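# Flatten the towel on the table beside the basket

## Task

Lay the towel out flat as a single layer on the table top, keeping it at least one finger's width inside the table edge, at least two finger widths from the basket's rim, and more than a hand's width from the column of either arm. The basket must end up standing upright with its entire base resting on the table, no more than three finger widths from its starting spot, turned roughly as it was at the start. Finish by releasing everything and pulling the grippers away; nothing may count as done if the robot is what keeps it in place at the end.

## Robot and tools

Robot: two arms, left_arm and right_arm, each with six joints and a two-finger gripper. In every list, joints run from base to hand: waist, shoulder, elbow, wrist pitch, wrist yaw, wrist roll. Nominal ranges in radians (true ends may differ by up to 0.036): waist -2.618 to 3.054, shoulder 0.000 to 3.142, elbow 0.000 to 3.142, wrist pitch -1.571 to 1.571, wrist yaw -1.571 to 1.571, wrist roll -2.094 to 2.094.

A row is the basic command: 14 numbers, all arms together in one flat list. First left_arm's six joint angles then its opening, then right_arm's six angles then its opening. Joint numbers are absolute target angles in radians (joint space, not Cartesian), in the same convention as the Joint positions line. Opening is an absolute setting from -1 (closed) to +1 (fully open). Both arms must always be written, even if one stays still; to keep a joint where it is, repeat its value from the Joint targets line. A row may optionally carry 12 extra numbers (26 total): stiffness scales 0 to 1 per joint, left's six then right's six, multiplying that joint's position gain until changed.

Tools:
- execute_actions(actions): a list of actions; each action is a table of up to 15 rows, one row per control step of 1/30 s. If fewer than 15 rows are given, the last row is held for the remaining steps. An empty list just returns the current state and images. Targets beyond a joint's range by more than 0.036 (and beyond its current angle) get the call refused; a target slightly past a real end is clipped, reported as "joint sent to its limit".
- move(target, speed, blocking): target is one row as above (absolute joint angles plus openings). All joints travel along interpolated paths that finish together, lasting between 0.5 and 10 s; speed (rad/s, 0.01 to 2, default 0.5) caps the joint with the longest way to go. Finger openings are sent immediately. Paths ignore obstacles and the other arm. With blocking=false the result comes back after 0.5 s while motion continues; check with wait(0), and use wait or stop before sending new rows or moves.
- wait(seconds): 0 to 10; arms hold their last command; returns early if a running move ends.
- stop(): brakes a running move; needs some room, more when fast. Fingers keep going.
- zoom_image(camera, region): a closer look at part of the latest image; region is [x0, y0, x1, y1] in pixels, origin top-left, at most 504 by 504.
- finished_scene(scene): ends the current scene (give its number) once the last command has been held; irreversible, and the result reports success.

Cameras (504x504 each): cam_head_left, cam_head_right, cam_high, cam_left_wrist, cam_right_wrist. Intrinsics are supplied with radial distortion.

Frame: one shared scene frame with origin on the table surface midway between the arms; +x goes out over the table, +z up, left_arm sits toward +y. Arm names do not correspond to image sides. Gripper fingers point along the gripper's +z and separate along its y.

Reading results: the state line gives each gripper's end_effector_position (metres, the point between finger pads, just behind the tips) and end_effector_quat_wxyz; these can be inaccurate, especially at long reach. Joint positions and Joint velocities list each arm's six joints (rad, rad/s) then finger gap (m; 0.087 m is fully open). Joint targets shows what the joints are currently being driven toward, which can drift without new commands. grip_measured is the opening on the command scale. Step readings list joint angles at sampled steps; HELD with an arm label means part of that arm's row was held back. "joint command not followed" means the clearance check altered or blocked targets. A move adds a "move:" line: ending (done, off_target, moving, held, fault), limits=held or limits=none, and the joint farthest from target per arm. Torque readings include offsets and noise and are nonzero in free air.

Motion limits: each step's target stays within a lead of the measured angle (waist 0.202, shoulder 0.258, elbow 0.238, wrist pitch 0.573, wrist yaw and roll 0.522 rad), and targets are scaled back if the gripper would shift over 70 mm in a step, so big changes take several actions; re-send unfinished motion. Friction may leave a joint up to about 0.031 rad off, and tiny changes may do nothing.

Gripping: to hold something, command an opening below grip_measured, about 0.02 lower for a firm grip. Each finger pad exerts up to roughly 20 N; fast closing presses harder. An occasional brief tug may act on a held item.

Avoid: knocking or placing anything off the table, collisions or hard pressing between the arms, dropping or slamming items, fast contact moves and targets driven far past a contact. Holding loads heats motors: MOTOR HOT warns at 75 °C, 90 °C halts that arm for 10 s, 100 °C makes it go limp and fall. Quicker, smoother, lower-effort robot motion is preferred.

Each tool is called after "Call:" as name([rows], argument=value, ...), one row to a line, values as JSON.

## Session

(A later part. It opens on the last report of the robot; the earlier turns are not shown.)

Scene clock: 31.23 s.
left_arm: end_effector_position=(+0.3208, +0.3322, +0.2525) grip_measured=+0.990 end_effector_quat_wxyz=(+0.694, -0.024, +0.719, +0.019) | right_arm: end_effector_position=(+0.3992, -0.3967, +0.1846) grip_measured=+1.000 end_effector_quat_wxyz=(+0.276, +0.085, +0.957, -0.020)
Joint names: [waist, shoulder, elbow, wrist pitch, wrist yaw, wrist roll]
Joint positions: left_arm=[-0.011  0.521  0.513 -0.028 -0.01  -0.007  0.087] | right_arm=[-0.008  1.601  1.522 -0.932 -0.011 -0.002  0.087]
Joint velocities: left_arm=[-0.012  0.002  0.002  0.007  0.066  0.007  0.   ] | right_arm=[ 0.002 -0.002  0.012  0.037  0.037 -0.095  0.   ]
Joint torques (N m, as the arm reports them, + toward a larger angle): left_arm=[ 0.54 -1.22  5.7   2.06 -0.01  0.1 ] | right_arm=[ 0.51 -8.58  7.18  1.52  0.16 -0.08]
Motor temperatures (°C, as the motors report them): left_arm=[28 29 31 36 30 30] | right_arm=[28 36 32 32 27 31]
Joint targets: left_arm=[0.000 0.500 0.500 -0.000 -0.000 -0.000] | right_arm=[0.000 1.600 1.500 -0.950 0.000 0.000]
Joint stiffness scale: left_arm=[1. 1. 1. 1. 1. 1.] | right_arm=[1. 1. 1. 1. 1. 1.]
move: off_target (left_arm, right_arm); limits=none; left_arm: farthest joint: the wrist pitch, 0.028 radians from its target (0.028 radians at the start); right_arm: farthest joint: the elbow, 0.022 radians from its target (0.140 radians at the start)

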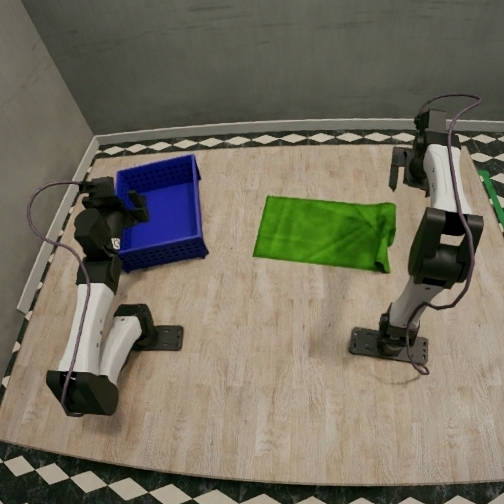

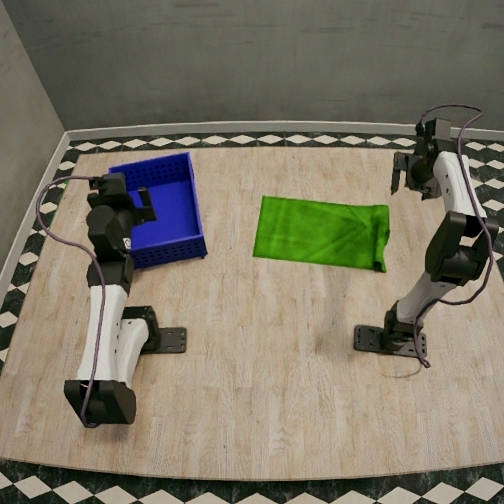

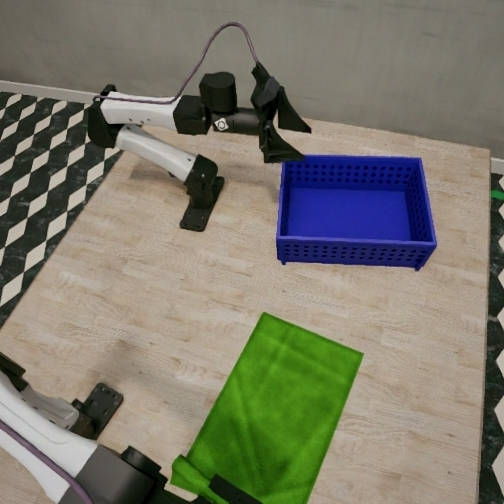

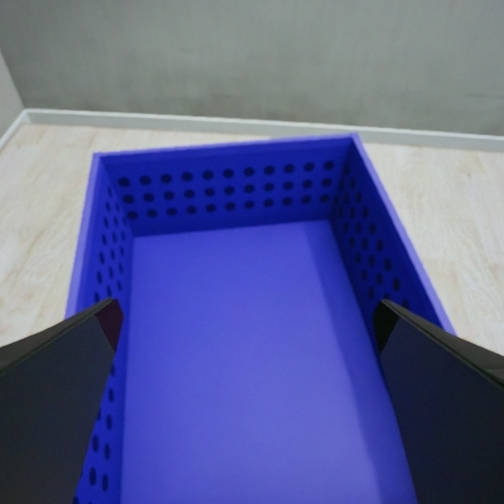

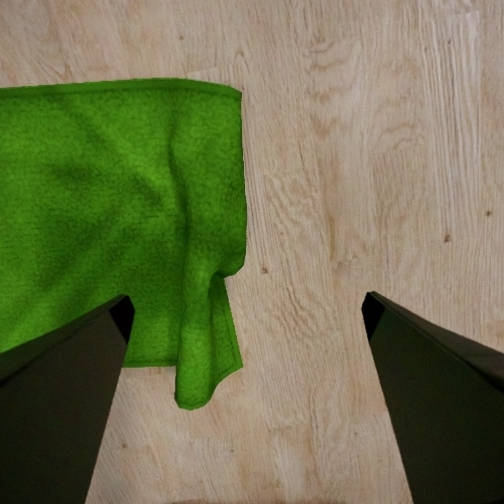

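Call:
move(target=[0,0.5,0.5,0,0,0,1,0.825,2.13,1.683,-0.67,0,0,-1], speed=0.8)

Call:
move(target=[0,0.5,0.5,0,0,0,1,0.825,2.235,1.683,-0.67,0,0,-1], speed=0.15)

Call:
move(target=[0,0.5,0.5,0,0,0,1,0.955,2.535,2.206,-0.91,0,0,-1], speed=0.2)

Scene clock: 34.13 s.
left_arm: end_effector_position=(+0.3208, +0.3322, +0.2525) grip_measured=+0.990 end_effector_quat_wxyz=(+0.694, -0.024, +0.719, +0.019) | right_arm: end_effector_position=(+0.4074, -0.0380, +0.0462) grip_measured=-0.994 end_effector_quat_wxyz=(+0.213, -0.316, +0.921, +0.077)
Joint names: [waist, shoulder, elbow, wrist pitch, wrist yaw, wrist roll]
Joint positions: left_arm=[-0.011  0.521  0.513 -0.028 -0.01  -0.007  0.087] | right_arm=[ 0.833  2.115  1.672 -0.67  -0.008 -0.002  0.   ]
Joint velocities: left_arm=[-0.012  0.007 -0.002  0.007  0.007 -0.081 -0.   ] | right_arm=[ 0.002  0.007  0.022  0.007 -0.037  0.007  0.   ]
Joint torques (N m, as the arm reports them, + toward a larger angle): left_arm=[ 0.49 -1.25  5.74  2.09  0.01  0.1 ] | right_arm=[ -0.71 -12.48  10.04   1.53   0.09  -0.08]
Motor temperatures (°C, as the motors report them): left_arm=[28 29 31 37 30 30] | right_arm=[28 36 33 32 27 31]
Joint targets: left_arm=[-0.000 0.500 0.500 -0.000 0.000 0.000] | right_arm=[0.825 2.130 1.683 -0.670 -0.000 0.000]
Joint stiffness scale: left_arm=[1. 1. 1. 1. 1. 1.] | right_arm=[1. 1. 1. 1. 1. 1.]
move: off_target (left_arm); limits=none; left_arm: farthest joint: the wrist pitch, 0.028 radians from its target (0.028 radians at the start); right_arm: farthest joint: the shoulder, 0.015 radians from its target (0.529 radians at the start)

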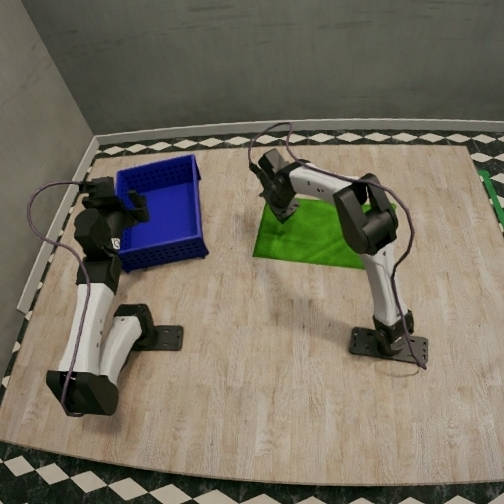

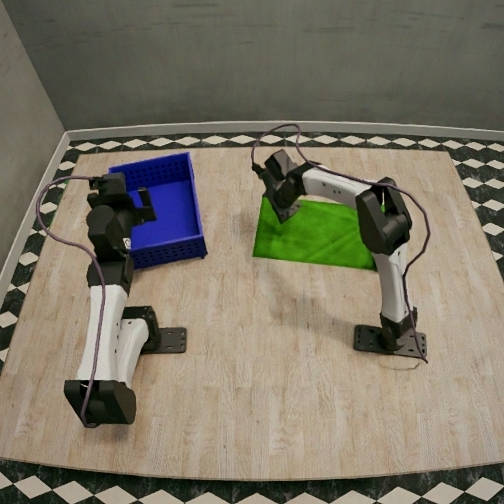

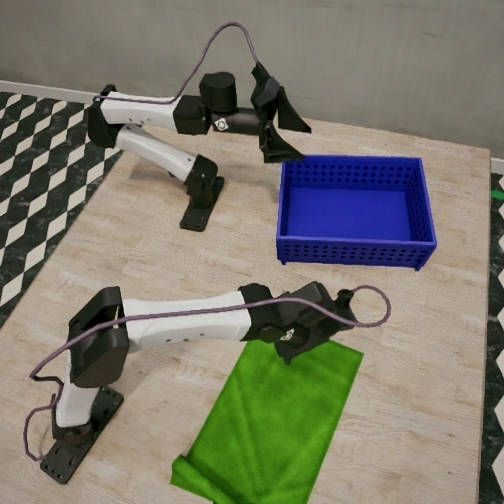

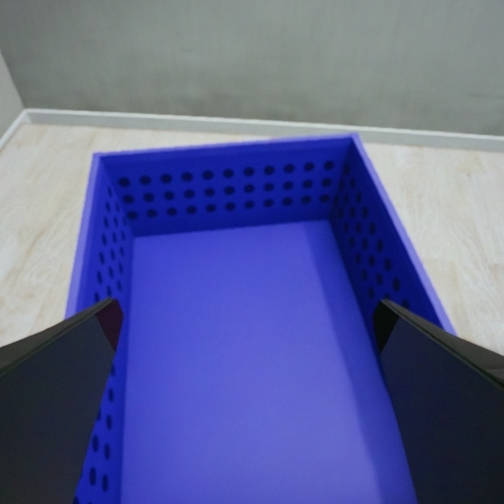

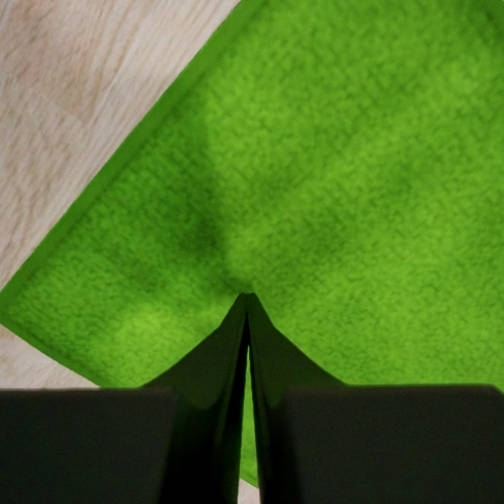

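Scene clock: 35.23 s.
left_arm: end_effector_position=(+0.3208, +0.3322, +0.2525) grip_measured=+0.990 end_effector_quat_wxyz=(+0.694, -0.024, +0.719, +0.019) | right_arm: end_effector_position=(+0.4054, -0.0396, +0.0139) grip_measured=-0.994 end_effector_quat_wxyz=(+0.184, -0.318, +0.928, +0.067)
Joint names: [waist, shoulder, elbow, wrist pitch, wrist yaw, wrist roll]
Joint positions: left_arm=[-0.011  0.521  0.513 -0.028 -0.01  -0.007  0.087] | right_arm=[ 0.833  2.192  1.68  -0.664 -0.008 -0.002  0.   ]
Joint velocities: left_arm=[-0.017 -0.002 -0.002  0.037 -0.051 -0.037 -0.001] | right_arm=[ 0.002  0.002  0.007 -0.066  0.022  0.007 -0.   ]
Joint torques (N m, as the arm reports them, + toward a larger angle): left_arm=[ 0.55 -1.28  5.72  2.09  0.02  0.08] | right_arm=[ -0.76 -10.66   9.17   1.34   0.11  -0.08]
Motor temperatures (°C, as the motors report them): left_arm=[28 29 31 37 30 30] | right_arm=[28 37 33 32 27 31]
Joint targets: left_arm=[0.000 0.500 0.500 -0.000 -0.000 -0.000] | right_arm=[0.825 2.235 1.683 -0.670 0.000 -0.000]
Joint stiffness scale: left_arm=[1. 1. 1. 1. 1. 1.] | right_arm=[1. 1. 1. 1. 1. 1.]
move: off_target (left_arm, right_arm); limits=none; left_arm: farthest joint: the wrist pitch, 0.028 radians from its target (0.028 radians at the start); right_arm: farthest joint: the shoulder, 0.043 radians from its target (0.120 radians at the start)

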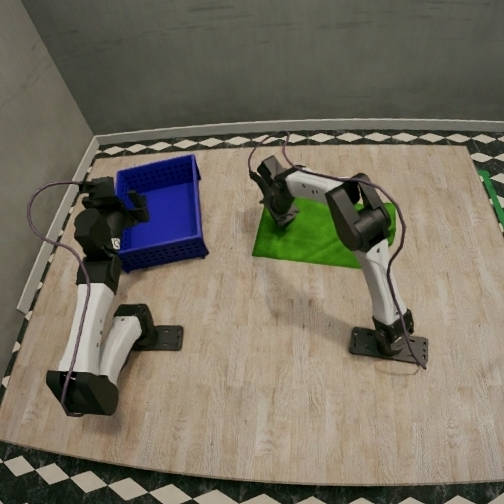

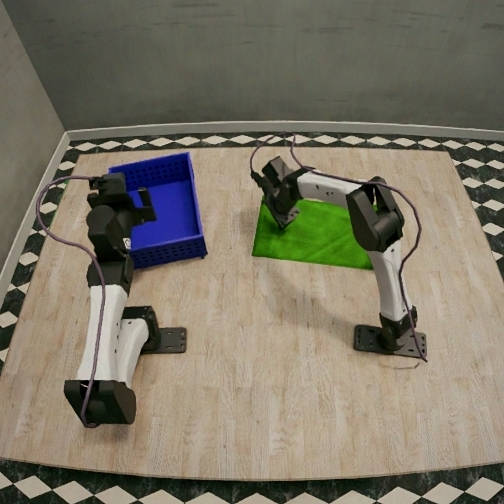

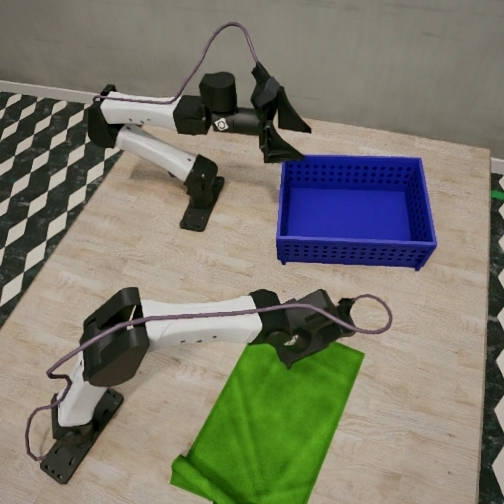

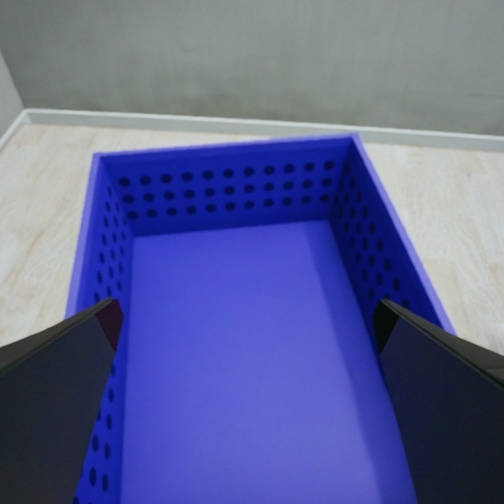

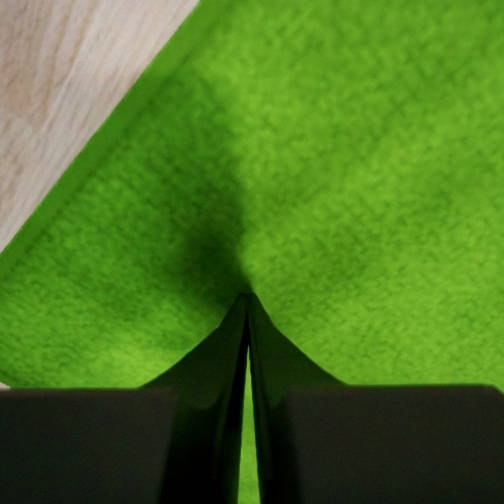

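Scene clock: 38.23 s.
left_arm: end_effector_position=(+0.3208, +0.3322, +0.2525) grip_measured=+0.990 end_effector_quat_wxyz=(+0.694, -0.024, +0.719, +0.019) | right_arm: end_effector_position=(+0.4201, +0.0431, +0.0147) grip_measured=-0.994 end_effector_quat_wxyz=(+0.181, -0.367, +0.909, +0.074)
Joint names: [waist, shoulder, elbow, wrist pitch, wrist yaw, wrist roll]
Joint positions: left_arm=[-0.011  0.521  0.513 -0.028 -0.01  -0.007  0.087] | right_arm=[ 0.94   2.491  2.202 -0.888 -0.002 -0.002  0.   ]
Joint velocities: left_arm=[-0.022  0.007 -0.017 -0.095 -0.022 -0.037 -0.   ] | right_arm=[-0.012 -0.012 -0.002  0.007 -0.007  0.081 -0.001]
Joint torques (N m, as the arm reports them, + toward a larger angle): left_arm=[ 0.55 -1.24  5.75  2.09 -0.01  0.08] | right_arm=[  1.1  -13.04   9.4    1.15   0.05  -0.08]
Motor temperatures (°C, as the motors report them): left_arm=[28 29 31 37 30 30] | right_arm=[28 37 33 32 27 31]
Joint targets: left_arm=[-0.000 0.500 0.500 -0.000 -0.000 0.000] | right_arm=[0.955 2.535 2.206 -0.910 -0.000 0.000]
Joint stiffness scale: left_arm=[1. 1. 1. 1. 1. 1.] | right_arm=[1. 1. 1. 1. 1. 1.]
move: off_target (left_arm, right_arm); limits=none; left_arm: farthest joint: the wrist pitch, 0.028 radians from its target (0.028 radians at the start); right_arm: farthest joint: the shoulder, 0.044 radians from its target (0.343 radians at the start)

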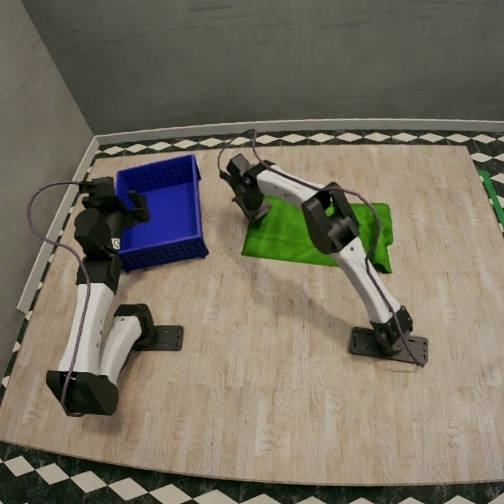

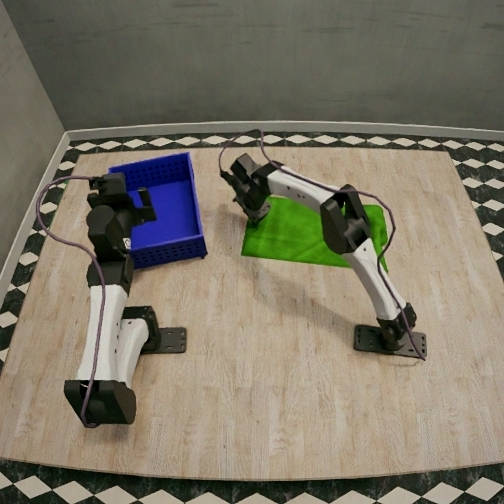

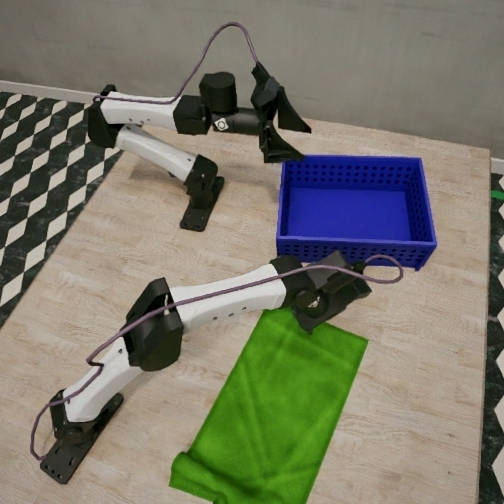

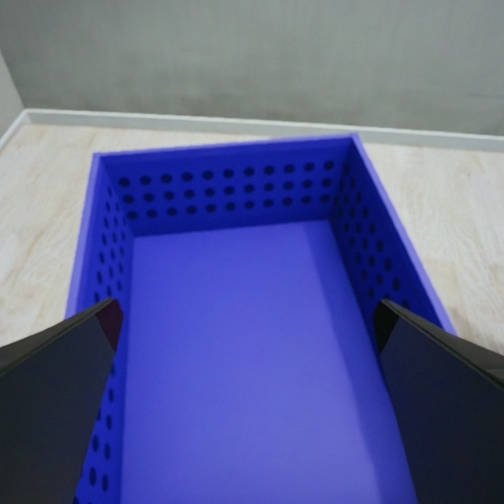

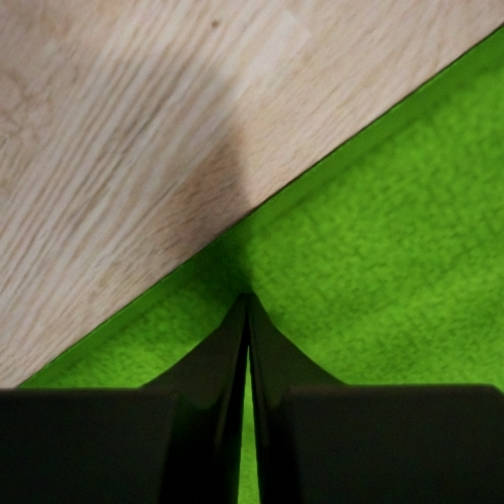

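Call:
move(target=[0,0.5,0.5,0,0,0,1,0.955,2.3,2.206,-0.91,0,0,-1], speed=0.5)

Call:
move(target=[0,0.5,0.5,0,0,0,1,0.08,1.49,1.03,-0.96,0,0,-1], speed=0.8)

Scene clock: 40.13 s.
left_arm: end_effector_position=(+0.3208, +0.3322, +0.2525) grip_measured=+0.990 end_effector_quat_wxyz=(+0.694, -0.024, +0.719, +0.019) | right_arm: end_effector_position=(+0.4263, +0.0491, +0.1255) grip_measured=-0.994 end_effector_quat_wxyz=(+0.274, -0.357, +0.886, +0.111)
Joint names: [waist, shoulder, elbow, wrist pitch, wrist yaw, wrist roll]
Joint positions: left_arm=[-0.011  0.521  0.513 -0.028 -0.01  -0.007  0.087] | right_arm=[ 0.94   2.283  2.208 -0.896 -0.002 -0.002  0.   ]
Joint velocities: left_arm=[ 0.002 -0.002  0.002 -0.037 -0.037  0.037  0.   ] | right_arm=[ 0.007 -0.002 -0.002  0.007  0.081 -0.022 -0.001]
Joint torques (N m, as the arm reports them, + toward a larger angle): left_arm=[ 0.58 -1.24  5.66  2.08  0.    0.08] | right_arm=[  1.12 -13.93   9.1    1.64   0.05  -0.08]
Motor temperatures (°C, as the motors report them): left_arm=[28 29 31 37 30 30] | right_arm=[28 38 34 32 27 31]
Joint targets: left_arm=[-0.000 0.500 0.500 -0.000 -0.000 0.000] | right_arm=[0.955 2.300 2.206 -0.910 -0.000 -0.000]
Joint stiffness scale: left_arm=[1. 1. 1. 1. 1. 1.] | right_arm=[1. 1. 1. 1. 1. 1.]
move: off_target (left_arm); limits=none; left_arm: farthest joint: the wrist pitch, 0.028 radians from its target (0.028 radians at the start); right_arm: farthest joint: the shoulder, 0.017 radians from its target (0.191 radians at the start)

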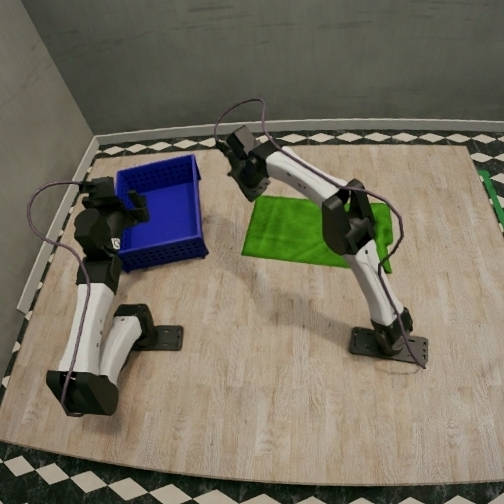

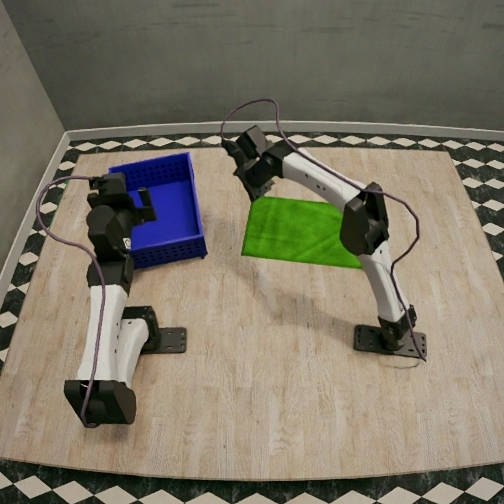

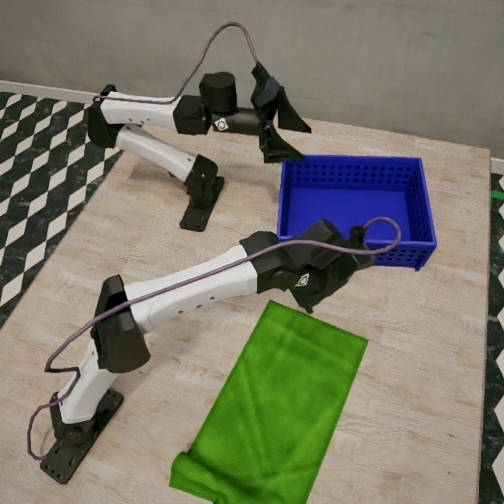

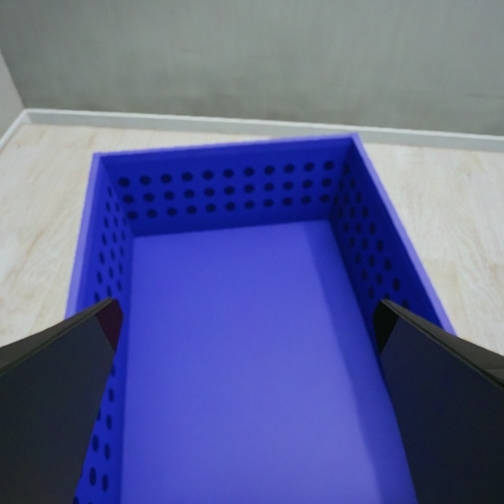

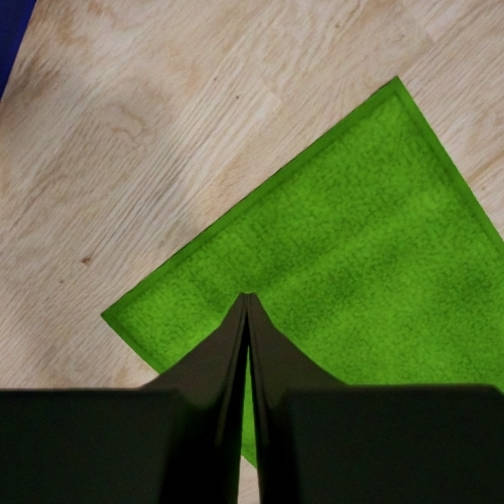

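Scene clock: 42.03 s.
left_arm: end_effector_position=(+0.3208, +0.3322, +0.2525) grip_measured=+0.990 end_effector_quat_wxyz=(+0.694, -0.024, +0.719, +0.019) | right_arm: end_effector_position=(+0.2780, -0.3513, +0.0703) grip_measured=-0.994 end_effector_quat_wxyz=(+0.081, +0.042, +0.996, -0.002)
Joint names: [waist, shoulder, elbow, wrist pitch, wrist yaw, wrist roll]
Joint positions: left_arm=[-0.011  0.521  0.513 -0.028 -0.01  -0.007  0.087] | right_arm=[ 0.089  1.504  1.05  -0.955 -0.002 -0.002  0.   ]
Joint velocities: left_arm=[-0.002 -0.012  0.007  0.007 -0.022 -0.066 -0.001] | right_arm=[ 0.007 -0.007  0.002  0.007  0.007  0.037  0.   ]
Joint torques (N m, as the arm reports them, + toward a larger angle): left_arm=[ 0.56 -1.24  5.74  2.08 -0.02  0.1 ] | right_arm=[-0.9  -8.02  6.56  0.81  0.06 -0.08]
Motor temperatures (°C, as the motors report them): left_arm=[28 29 31 37 30 30] | right_arm=[28 39 34 32 27 31]
Joint targets: left_arm=[-0.000 0.500 0.500 -0.000 0.000 -0.000] | right_arm=[0.080 1.490 1.030 -0.960 0.000 0.000]
Joint stiffness scale: left_arm=[1. 1. 1. 1. 1. 1.] | right_arm=[1. 1. 1. 1. 1. 1.]
move: off_target (left_arm); limits=none; left_arm: farthest joint: the wrist pitch, 0.028 radians from its target (0.028 radians at the start); right_arm: farthest joint: the elbow, 0.020 radians from its target (1.178 radians at the start)

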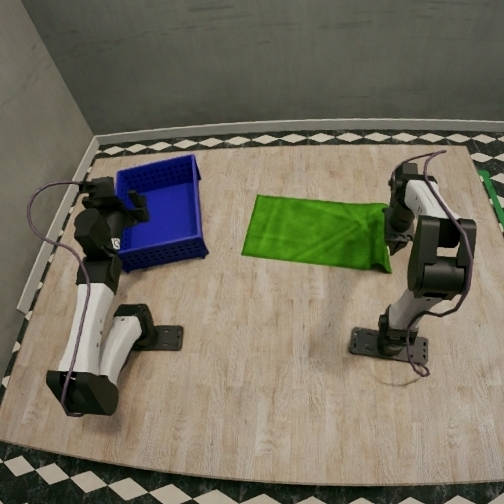

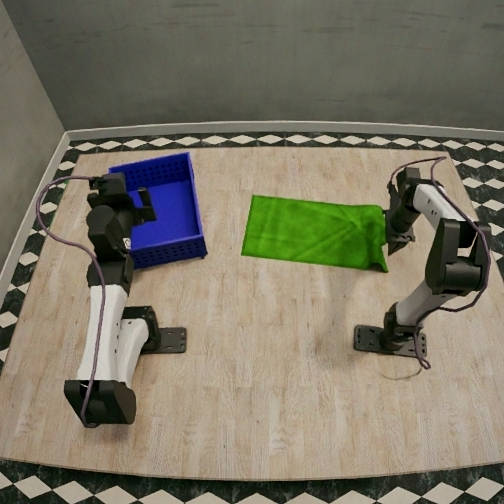

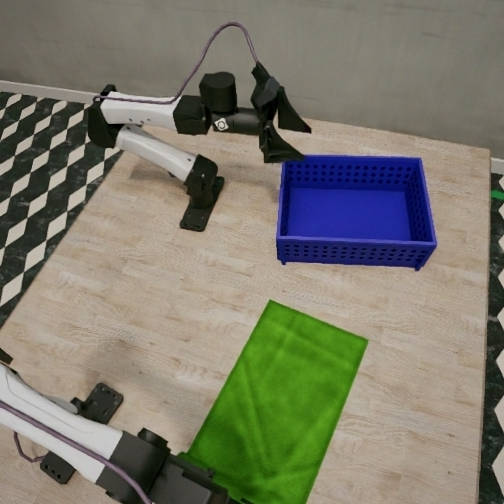

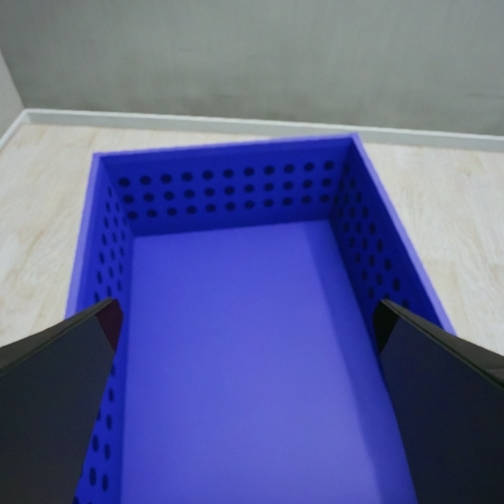

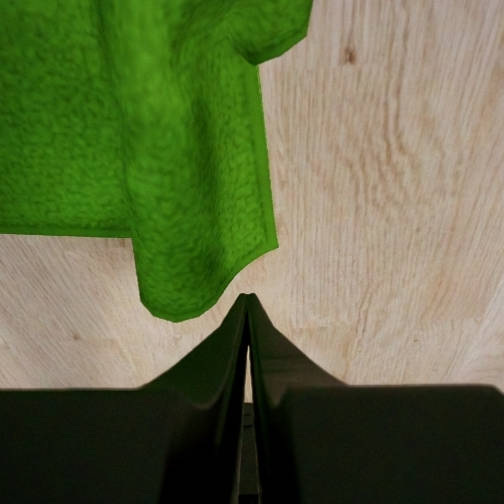

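Call:
move(target=[0,0.5,0.5,0,0,0,1,0.1,1.64,0.865,-0.68,0,0,-1], speed=0.25)

Call:
execute_actions([
  [[0,0.5,0.5,0,0,0,1,0.07,1.64,0.865,-0.68,0,0,-1],[0,0.5,0.5,0,0,0,1,0.05,1.64,0.865,-0.68,0,0,-1],[0,0.5,0.5,0,0,0,1,0.03,1.64,0.865,-0.68,0,0,-1]],
  [[0,0.5,0.5,0,0,0,1,-0.03,1.64,0.865,-0.68,0,0,-1]],
  [[0,0.5,0.5,0,0,0,1,-0.09,1.64,0.865,-0.68,0,0,-1]],
  [[0,0.5,0.5,0,0,0,1,-0.15,1.64,0.865,-0.68,0,0,-1]],
  [[0,0.5,0.5,0,0,0,1,-0.2,1.64,0.865,-0.68,0,0,-1]],
])

Call:
move(target=[0,0.5,0.5,0,0,0,1,-0.15,1.6,1.5,-1.0,0,0,1], speed=0.6)

Scene clock: 44.27 s.
left_arm: end_effector_position=(+0.3208, +0.3322, +0.2525) grip_measured=+0.990 end_effector_quat_wxyz=(+0.694, -0.024, +0.719, +0.019) | right_arm: end_effector_position=(+0.2790, -0.3514, +0.0087) grip_measured=-0.994 end_effector_quat_wxyz=(+0.071, +0.042, +0.997, -0.002)
Joint names: [waist, shoulder, elbow, wrist pitch, wrist yaw, wrist roll]
Joint positions: left_arm=[-0.011  0.521  0.513 -0.028 -0.01  -0.007  0.087] | right_arm=[ 0.089  1.611  0.895 -0.712 -0.002 -0.002  0.   ]
Joint velocities: left_arm=[ 0.012  0.007  0.002  0.022 -0.007 -0.051  0.001] | right_arm=[ 0.027 -0.012 -0.002 -0.051 -0.037 -0.022  0.   ]
Joint torques (N m, as the arm reports them, + toward a larger angle): left_arm=[ 0.57 -1.3   5.69  2.08  0.02  0.11] | right_arm=[ 0.74 -5.11  5.09  1.26  0.05 -0.08]
Motor temperatures (°C, as the motors report them): left_arm=[28 29 32 37 30 30] | right_arm=[28 38 34 32 27 31]
Joint targets: left_arm=[-0.000 0.500 0.500 -0.000 0.000 0.000] | right_arm=[0.100 1.640 0.865 -0.680 0.000 -0.000]
Joint stiffness scale: left_arm=[1. 1. 1. 1. 1. 1.] | right_arm=[1. 1. 1. 1. 1. 1.]
move: off_target (left_arm, right_arm); limits=none; left_arm: farthest joint: the wrist pitch, 0.028 radians from its target (0.028 radians at the start); right_arm: farthest joint: the wrist pitch, 0.032 radians from its target (0.275 radians at the start)

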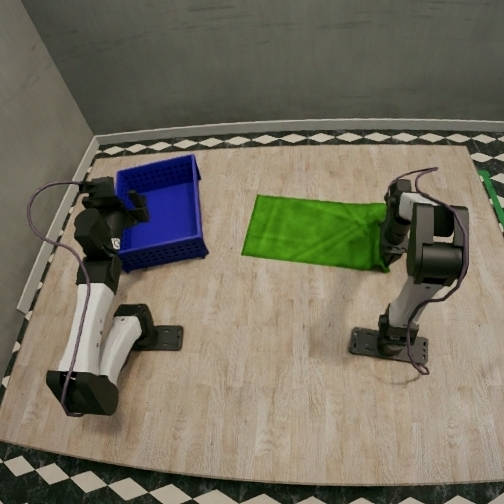

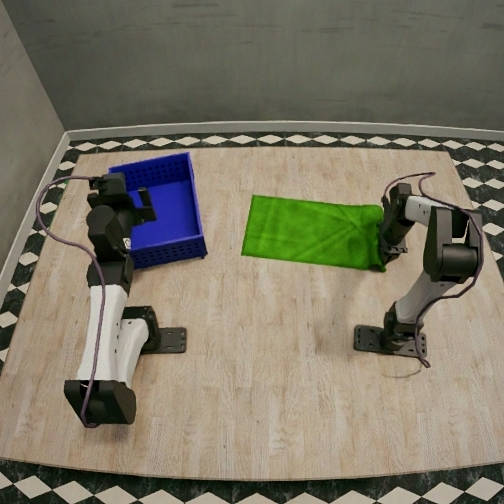

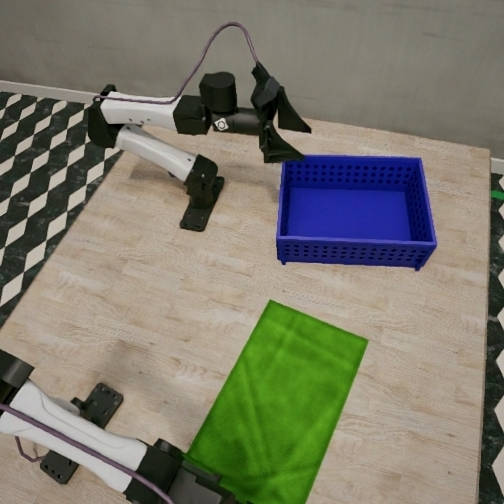

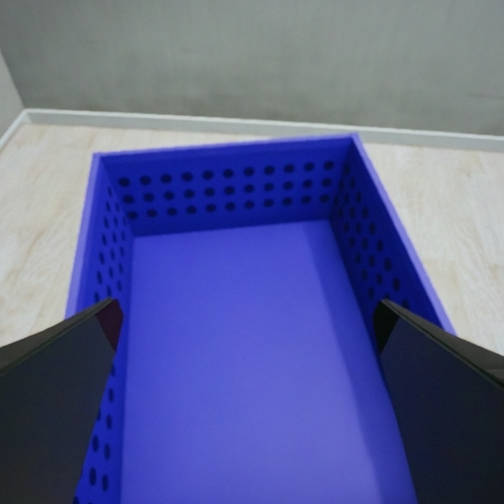

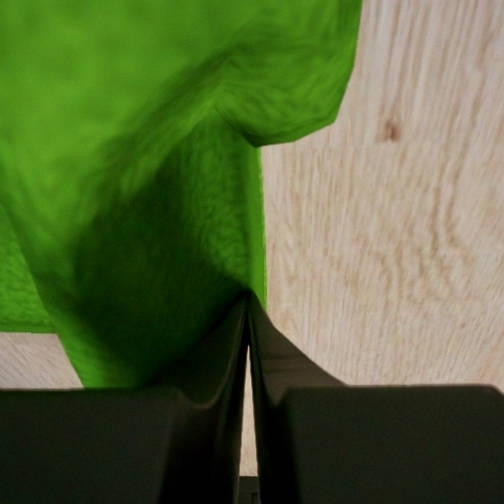

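Scene clock: 46.77 s.
left_arm: end_effector_position=(+0.3208, +0.3322, +0.2525) grip_measured=+0.990 end_effector_quat_wxyz=(+0.694, -0.024, +0.719, +0.019) | right_arm: end_effector_position=(+0.2703, -0.4136, +0.0088) grip_measured=-0.994 end_effector_quat_wxyz=(+0.081, +0.180, +0.980, +0.003)
Joint names: [waist, shoulder, elbow, wrist pitch, wrist yaw, wrist roll]
Joint positions: left_arm=[-0.011  0.521  0.513 -0.028 -0.01  -0.007  0.087] | right_arm=[-0.185  1.611  0.895 -0.695 -0.035  0.005  0.   ]
Joint velocities: left_arm=[ 0.017  0.002 -0.012 -0.037 -0.037  0.022 -0.   ] | right_arm=[-0.002  0.007 -0.012 -0.022 -0.051  0.022  0.   ]
Joint torques (N m, as the arm reports them, + toward a larger angle): left_arm=[ 0.61 -1.31  5.71  2.08 -0.03  0.1 ] | right_arm=[-1.36 -5.07  5.11  1.08  0.35 -0.15]
Motor temperatures (°C, as the motors report them): left_arm=[28 29 32 38 30 30] | right_arm=[28 38 34 32 27 31]
Joint targets: left_arm=[0.000 0.500 0.500 -0.000 -0.000 -0.000] | right_arm=[-0.200 1.640 0.865 -0.680 0.000 -0.000]
Joint stiffness scale: left_arm=[1. 1. 1. 1. 1. 1.] | right_arm=[1. 1. 1. 1. 1. 1.]
Step readings (joint positions; steps 1 to 15: 1st action; 16 to 30: 2nd action; 31 to 45: 3rd action; 46 to 60: 4th action; 61 to 75: 5th action):
0: left_arm=[-0.011 0.521 0.513 -0.028 -0.010 -0.007] | right_arm=[0.089 1.611 0.895 -0.712 -0.002 -0.002]
1: left_arm=[-0.011 0.521 0.513 -0.028 -0.010 -0.007] | right_arm=[0.089 1.611 0.895 -0.712 -0.002 -0.002]
2: left_arm=[-0.011 0.521 0.513 -0.028 -0.010 -0.007] | right_arm=[0.085 1.611 0.895 -0.712 -0.004 -0.002]
4: left_arm=[-0.011 0.521 0.513 -0.028 -0.010 -0.007] | right_arm=[0.066 1.611 0.895 -0.711 -0.013 -0.000]
8: left_arm=[-0.011 0.521 0.513 -0.028 -0.010 -0.007] | right_arm=[0.046 1.611 0.895 -0.708 -0.018 0.002]
15: left_arm=[-0.011 0.521 0.513 -0.028 -0.010 -0.007] | right_arm=[0.046 1.611 0.895 -0.708 -0.018 0.002]
16: left_arm=[-0.011 0.521 0.513 -0.028 -0.010 -0.007] | right_arm=[0.039 1.611 0.895 -0.708 -0.022 0.002]
17: left_arm=[-0.011 0.521 0.513 -0.028 -0.010 -0.007] | right_arm=[0.024 1.611 0.895 -0.707 -0.025 0.002]
19: left_arm=[-0.011 0.521 0.513 -0.028 -0.010 -0.007] | right_arm=[-0.006 1.611 0.895 -0.704 -0.025 0.003]
23: left_arm=[-0.011 0.521 0.513 -0.028 -0.010 -0.007] | right_arm=[-0.016 1.611 0.895 -0.703 -0.025 0.004]
30: left_arm=[-0.011 0.521 0.513 -0.028 -0.010 -0.007] | right_arm=[-0.016 1.611 0.895 -0.703 -0.025 0.004]
31: left_arm=[-0.011 0.521 0.513 -0.028 -0.010 -0.007] | right_arm=[-0.023 1.611 0.895 -0.703 -0.028 0.004]
32: left_arm=[-0.011 0.521 0.513 -0.028 -0.010 -0.007] | right_arm=[-0.037 1.611 0.895 -0.702 -0.029 0.004]
34: left_arm=[-0.011 0.521 0.513 -0.028 -0.010 -0.007] | right_arm=[-0.066 1.611 0.895 -0.700 -0.029 0.004]
38: left_arm=[-0.011 0.521 0.513 -0.028 -0.010 -0.007] | right_arm=[-0.076 1.611 0.895 -0.699 -0.029 0.005]
45: left_arm=[-0.011 0.521 0.513 -0.028 -0.010 -0.007] | right_arm=[-0.076 1.611 0.895 -0.699 -0.029 0.005]
46: left_arm=[-0.011 0.521 0.513 -0.028 -0.010 -0.007] | right_arm=[-0.082 1.611 0.895 -0.699 -0.032 0.005]
47: left_arm=[-0.011 0.521 0.513 -0.028 -0.010 -0.007] | right_arm=[-0.097 1.611 0.895 -0.699 -0.033 0.005]
49: left_arm=[-0.011 0.521 0.513 -0.028 -0.010 -0.007] | right_arm=[-0.126 1.611 0.895 -0.698 -0.033 0.005]
53: left_arm=[-0.011 0.521 0.513 -0.028 -0.010 -0.007] | right_arm=[-0.136 1.611 0.895 -0.697 -0.033 0.005]
60: left_arm=[-0.011 0.521 0.513 -0.028 -0.010 -0.007] | right_arm=[-0.136 1.611 0.895 -0.697 -0.033 0.005]
61: left_arm=[-0.011 0.521 0.513 -0.028 -0.010 -0.007] | right_arm=[-0.141 1.611 0.895 -0.697 -0.034 0.005]
62: left_arm=[-0.011 0.521 0.513 -0.028 -0.010 -0.007] | right_arm=[-0.153 1.611 0.895 -0.697 -0.035 0.005]
64: left_arm=[-0.011 0.521 0.513 -0.028 -0.010 -0.007] | right_arm=[-0.177 1.611 0.895 -0.695 -0.035 0.005]
68: left_arm=[-0.011 0.521 0.513 -0.028 -0.010 -0.007] | right_arm=[-0.185 1.611 0.895 -0.695 -0.035 0.005]
75: Joint positions above

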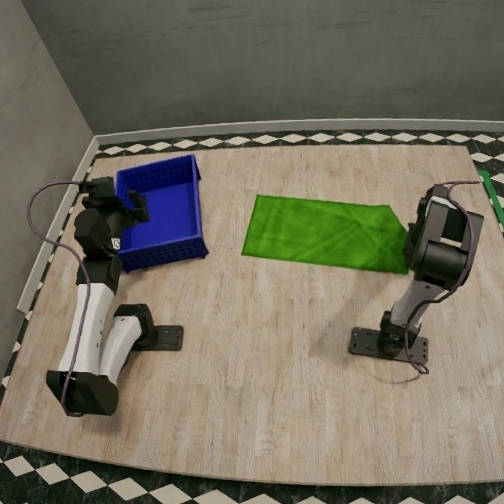

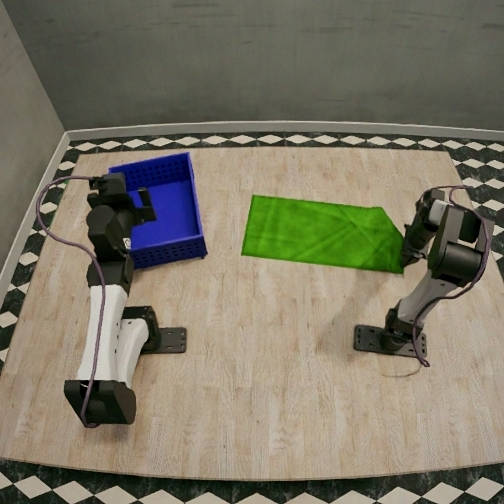

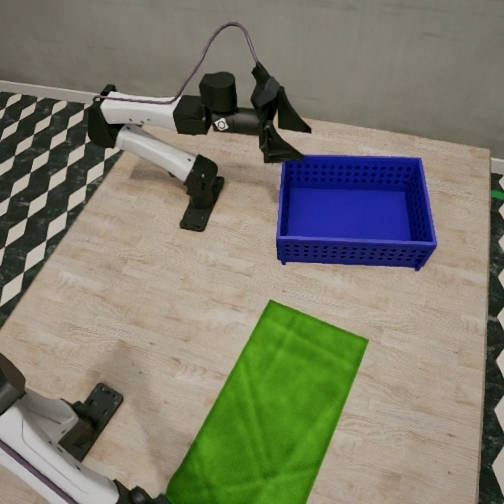

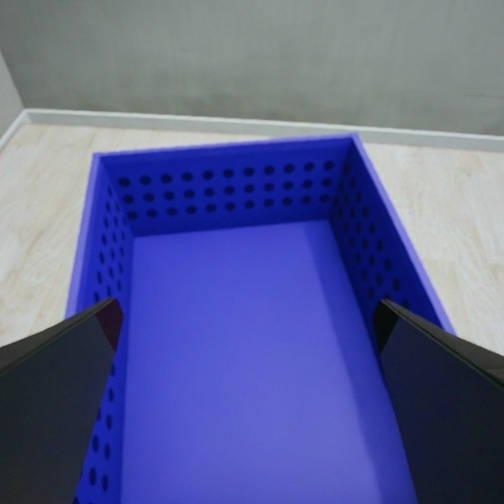

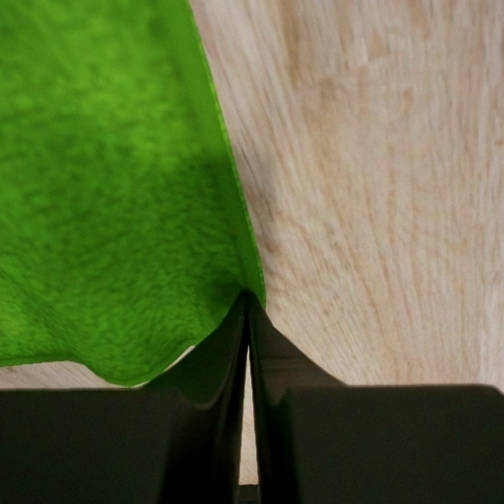

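Scene clock: 48.53 s.
left_arm: end_effector_position=(+0.3208, +0.3322, +0.2525) grip_measured=+0.990 end_effector_quat_wxyz=(+0.694, -0.024, +0.719, +0.019) | right_arm: end_effector_position=(+0.3686, -0.4469, +0.1670) grip_measured=+1.000 end_effector_quat_wxyz=(+0.231, +0.166, +0.958, -0.034)
Joint names: [waist, shoulder, elbow, wrist pitch, wrist yaw, wrist roll]
Joint positions: left_arm=[-0.011  0.521  0.513 -0.028 -0.01  -0.007  0.087] | right_arm=[-0.163  1.611  1.494 -0.983 -0.01   0.007  0.087]
Joint velocities: left_arm=[-0.007  0.002 -0.002 -0.022 -0.022  0.037 -0.   ] | right_arm=[-0.007  0.002  0.012 -0.051 -0.081 -0.037  0.   ]
Joint torques (N m, as the arm reports them, + toward a larger angle): left_arm=[ 0.54 -1.21  5.69  2.09 -0.02  0.1 ] | right_arm=[ 0.93 -9.49  9.59  1.32  0.13 -0.16]
Motor temperatures (°C, as the motors report them): left_arm=[28 29 32 38 30 30] | right_arm=[28 38 34 32 27 31]
Joint targets: left_arm=[0.000 0.500 0.500 -0.000 -0.000 0.000] | right_arm=[-0.150 1.600 1.500 -1.000 -0.000 0.000]
Joint stiffness scale: left_arm=[1. 1. 1. 1. 1. 1.] | right_arm=[1. 1. 1. 1. 1. 1.]
move: off_target (left_arm); limits=none; left_arm: farthest joint: the wrist pitch, 0.028 radians from its target (0.028 radians at the start); right_arm: farthest joint: the wrist pitch, 0.017 radians from its target (0.305 radians at the start)

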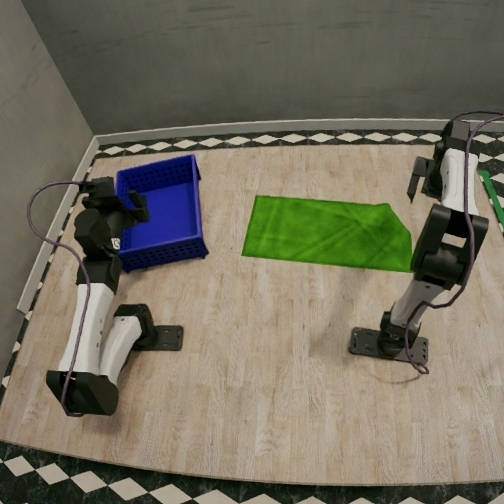

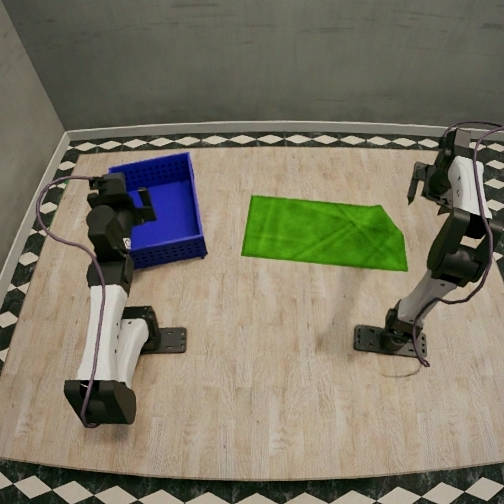

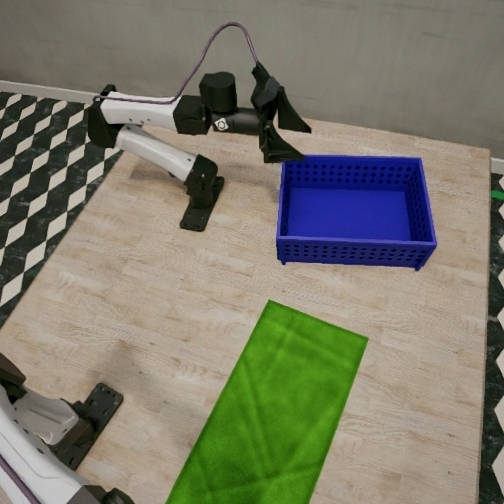

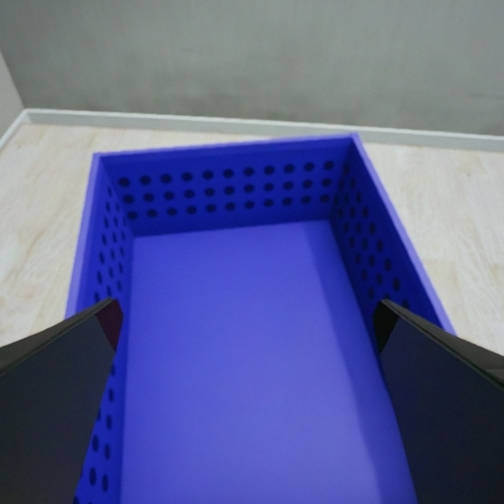

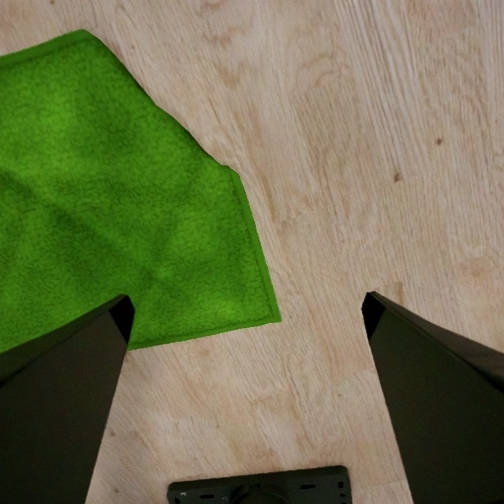

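Call:
move(target=[0,0.5,0.5,0,0,0,1,0.21,2.49,2.385,-1.41,0,1.55,0.2], speed=0.9)

Scene clock: 52.60 s.
left_arm: end_effector_position=(+0.3208, +0.3322, +0.2525) grip_measured=+0.990 end_effector_quat_wxyz=(+0.694, -0.024, +0.719, +0.019) | right_arm: end_effector_position=(+0.5230, -0.2729, +0.0647) grip_measured=+0.200 end_effector_quat_wxyz=(+0.023, +0.686, +0.727, +0.028)
Joint names: [waist, shoulder, elbow, wrist pitch, wrist yaw, wrist roll]
Joint positions: left_arm=[-0.011  0.521  0.513 -0.028 -0.01  -0.007  0.087] | right_arm=[ 0.205  2.471  2.373 -1.4   -0.008  1.543  0.052]
Joint velocities: left_arm=[-0.017  0.002 -0.012 -0.037  0.037 -0.081 -0.002] | right_arm=[ 0.012 -0.007 -0.002  0.051 -0.007 -0.022 -0.   ]
Joint torques (N m, as the arm reports them, + toward a larger angle): left_arm=[ 0.54 -1.29  5.73  2.09  0.    0.1 ] | right_arm=[  0.31 -14.2    9.19   0.45   0.17  -0.05]
Motor temperatures (°C, as the motors report them): left_arm=[28 29 32 38 30 30] | right_arm=[28 39 34 32 27 31]
Joint targets: left_arm=[-0.000 0.500 0.500 -0.000 0.000 -0.000] | right_arm=[0.210 2.490 2.385 -1.410 -0.000 1.550]
Joint stiffness scale: left_arm=[1. 1. 1. 1. 1. 1.] | right_arm=[1. 1. 1. 1. 1. 1.]
move: off_target (left_arm); limits=none; left_arm: farthest joint: the wrist pitch, 0.028 radians from its target (0.028 radians at the start); right_arm: farthest joint: the shoulder, 0.019 radians from its target (0.879 radians at the start)

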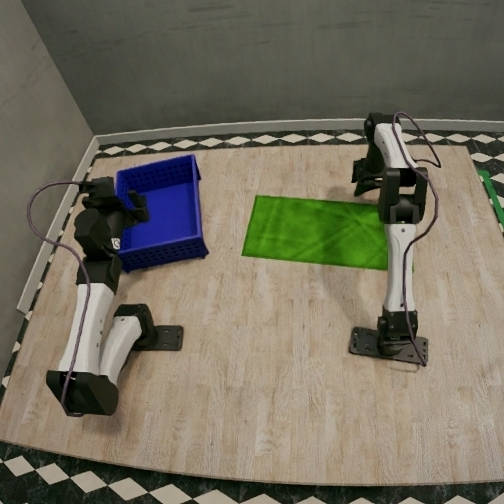

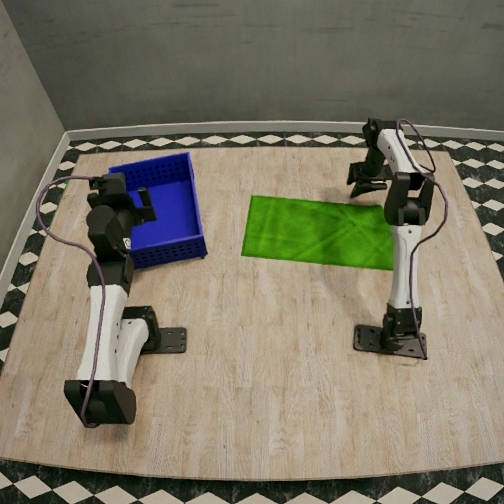

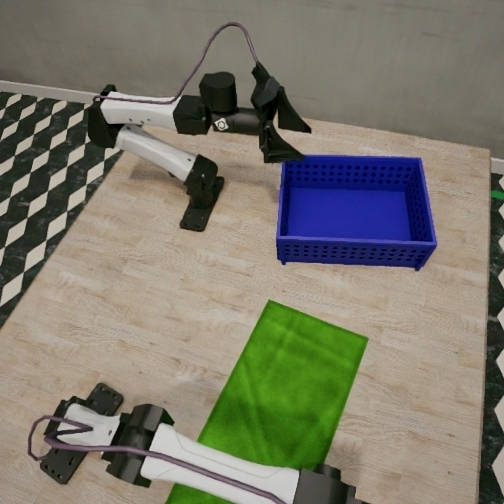

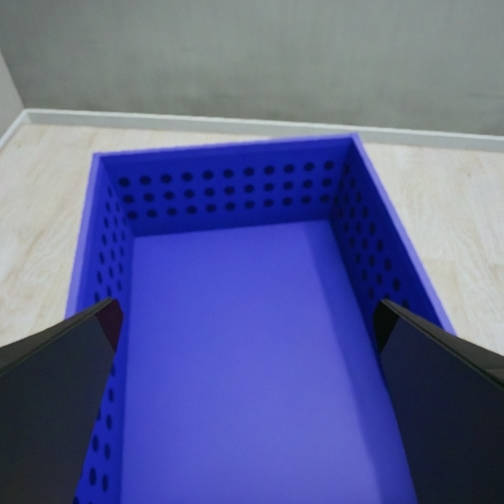

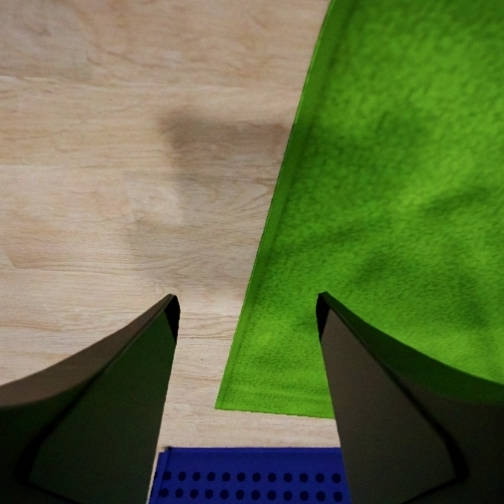

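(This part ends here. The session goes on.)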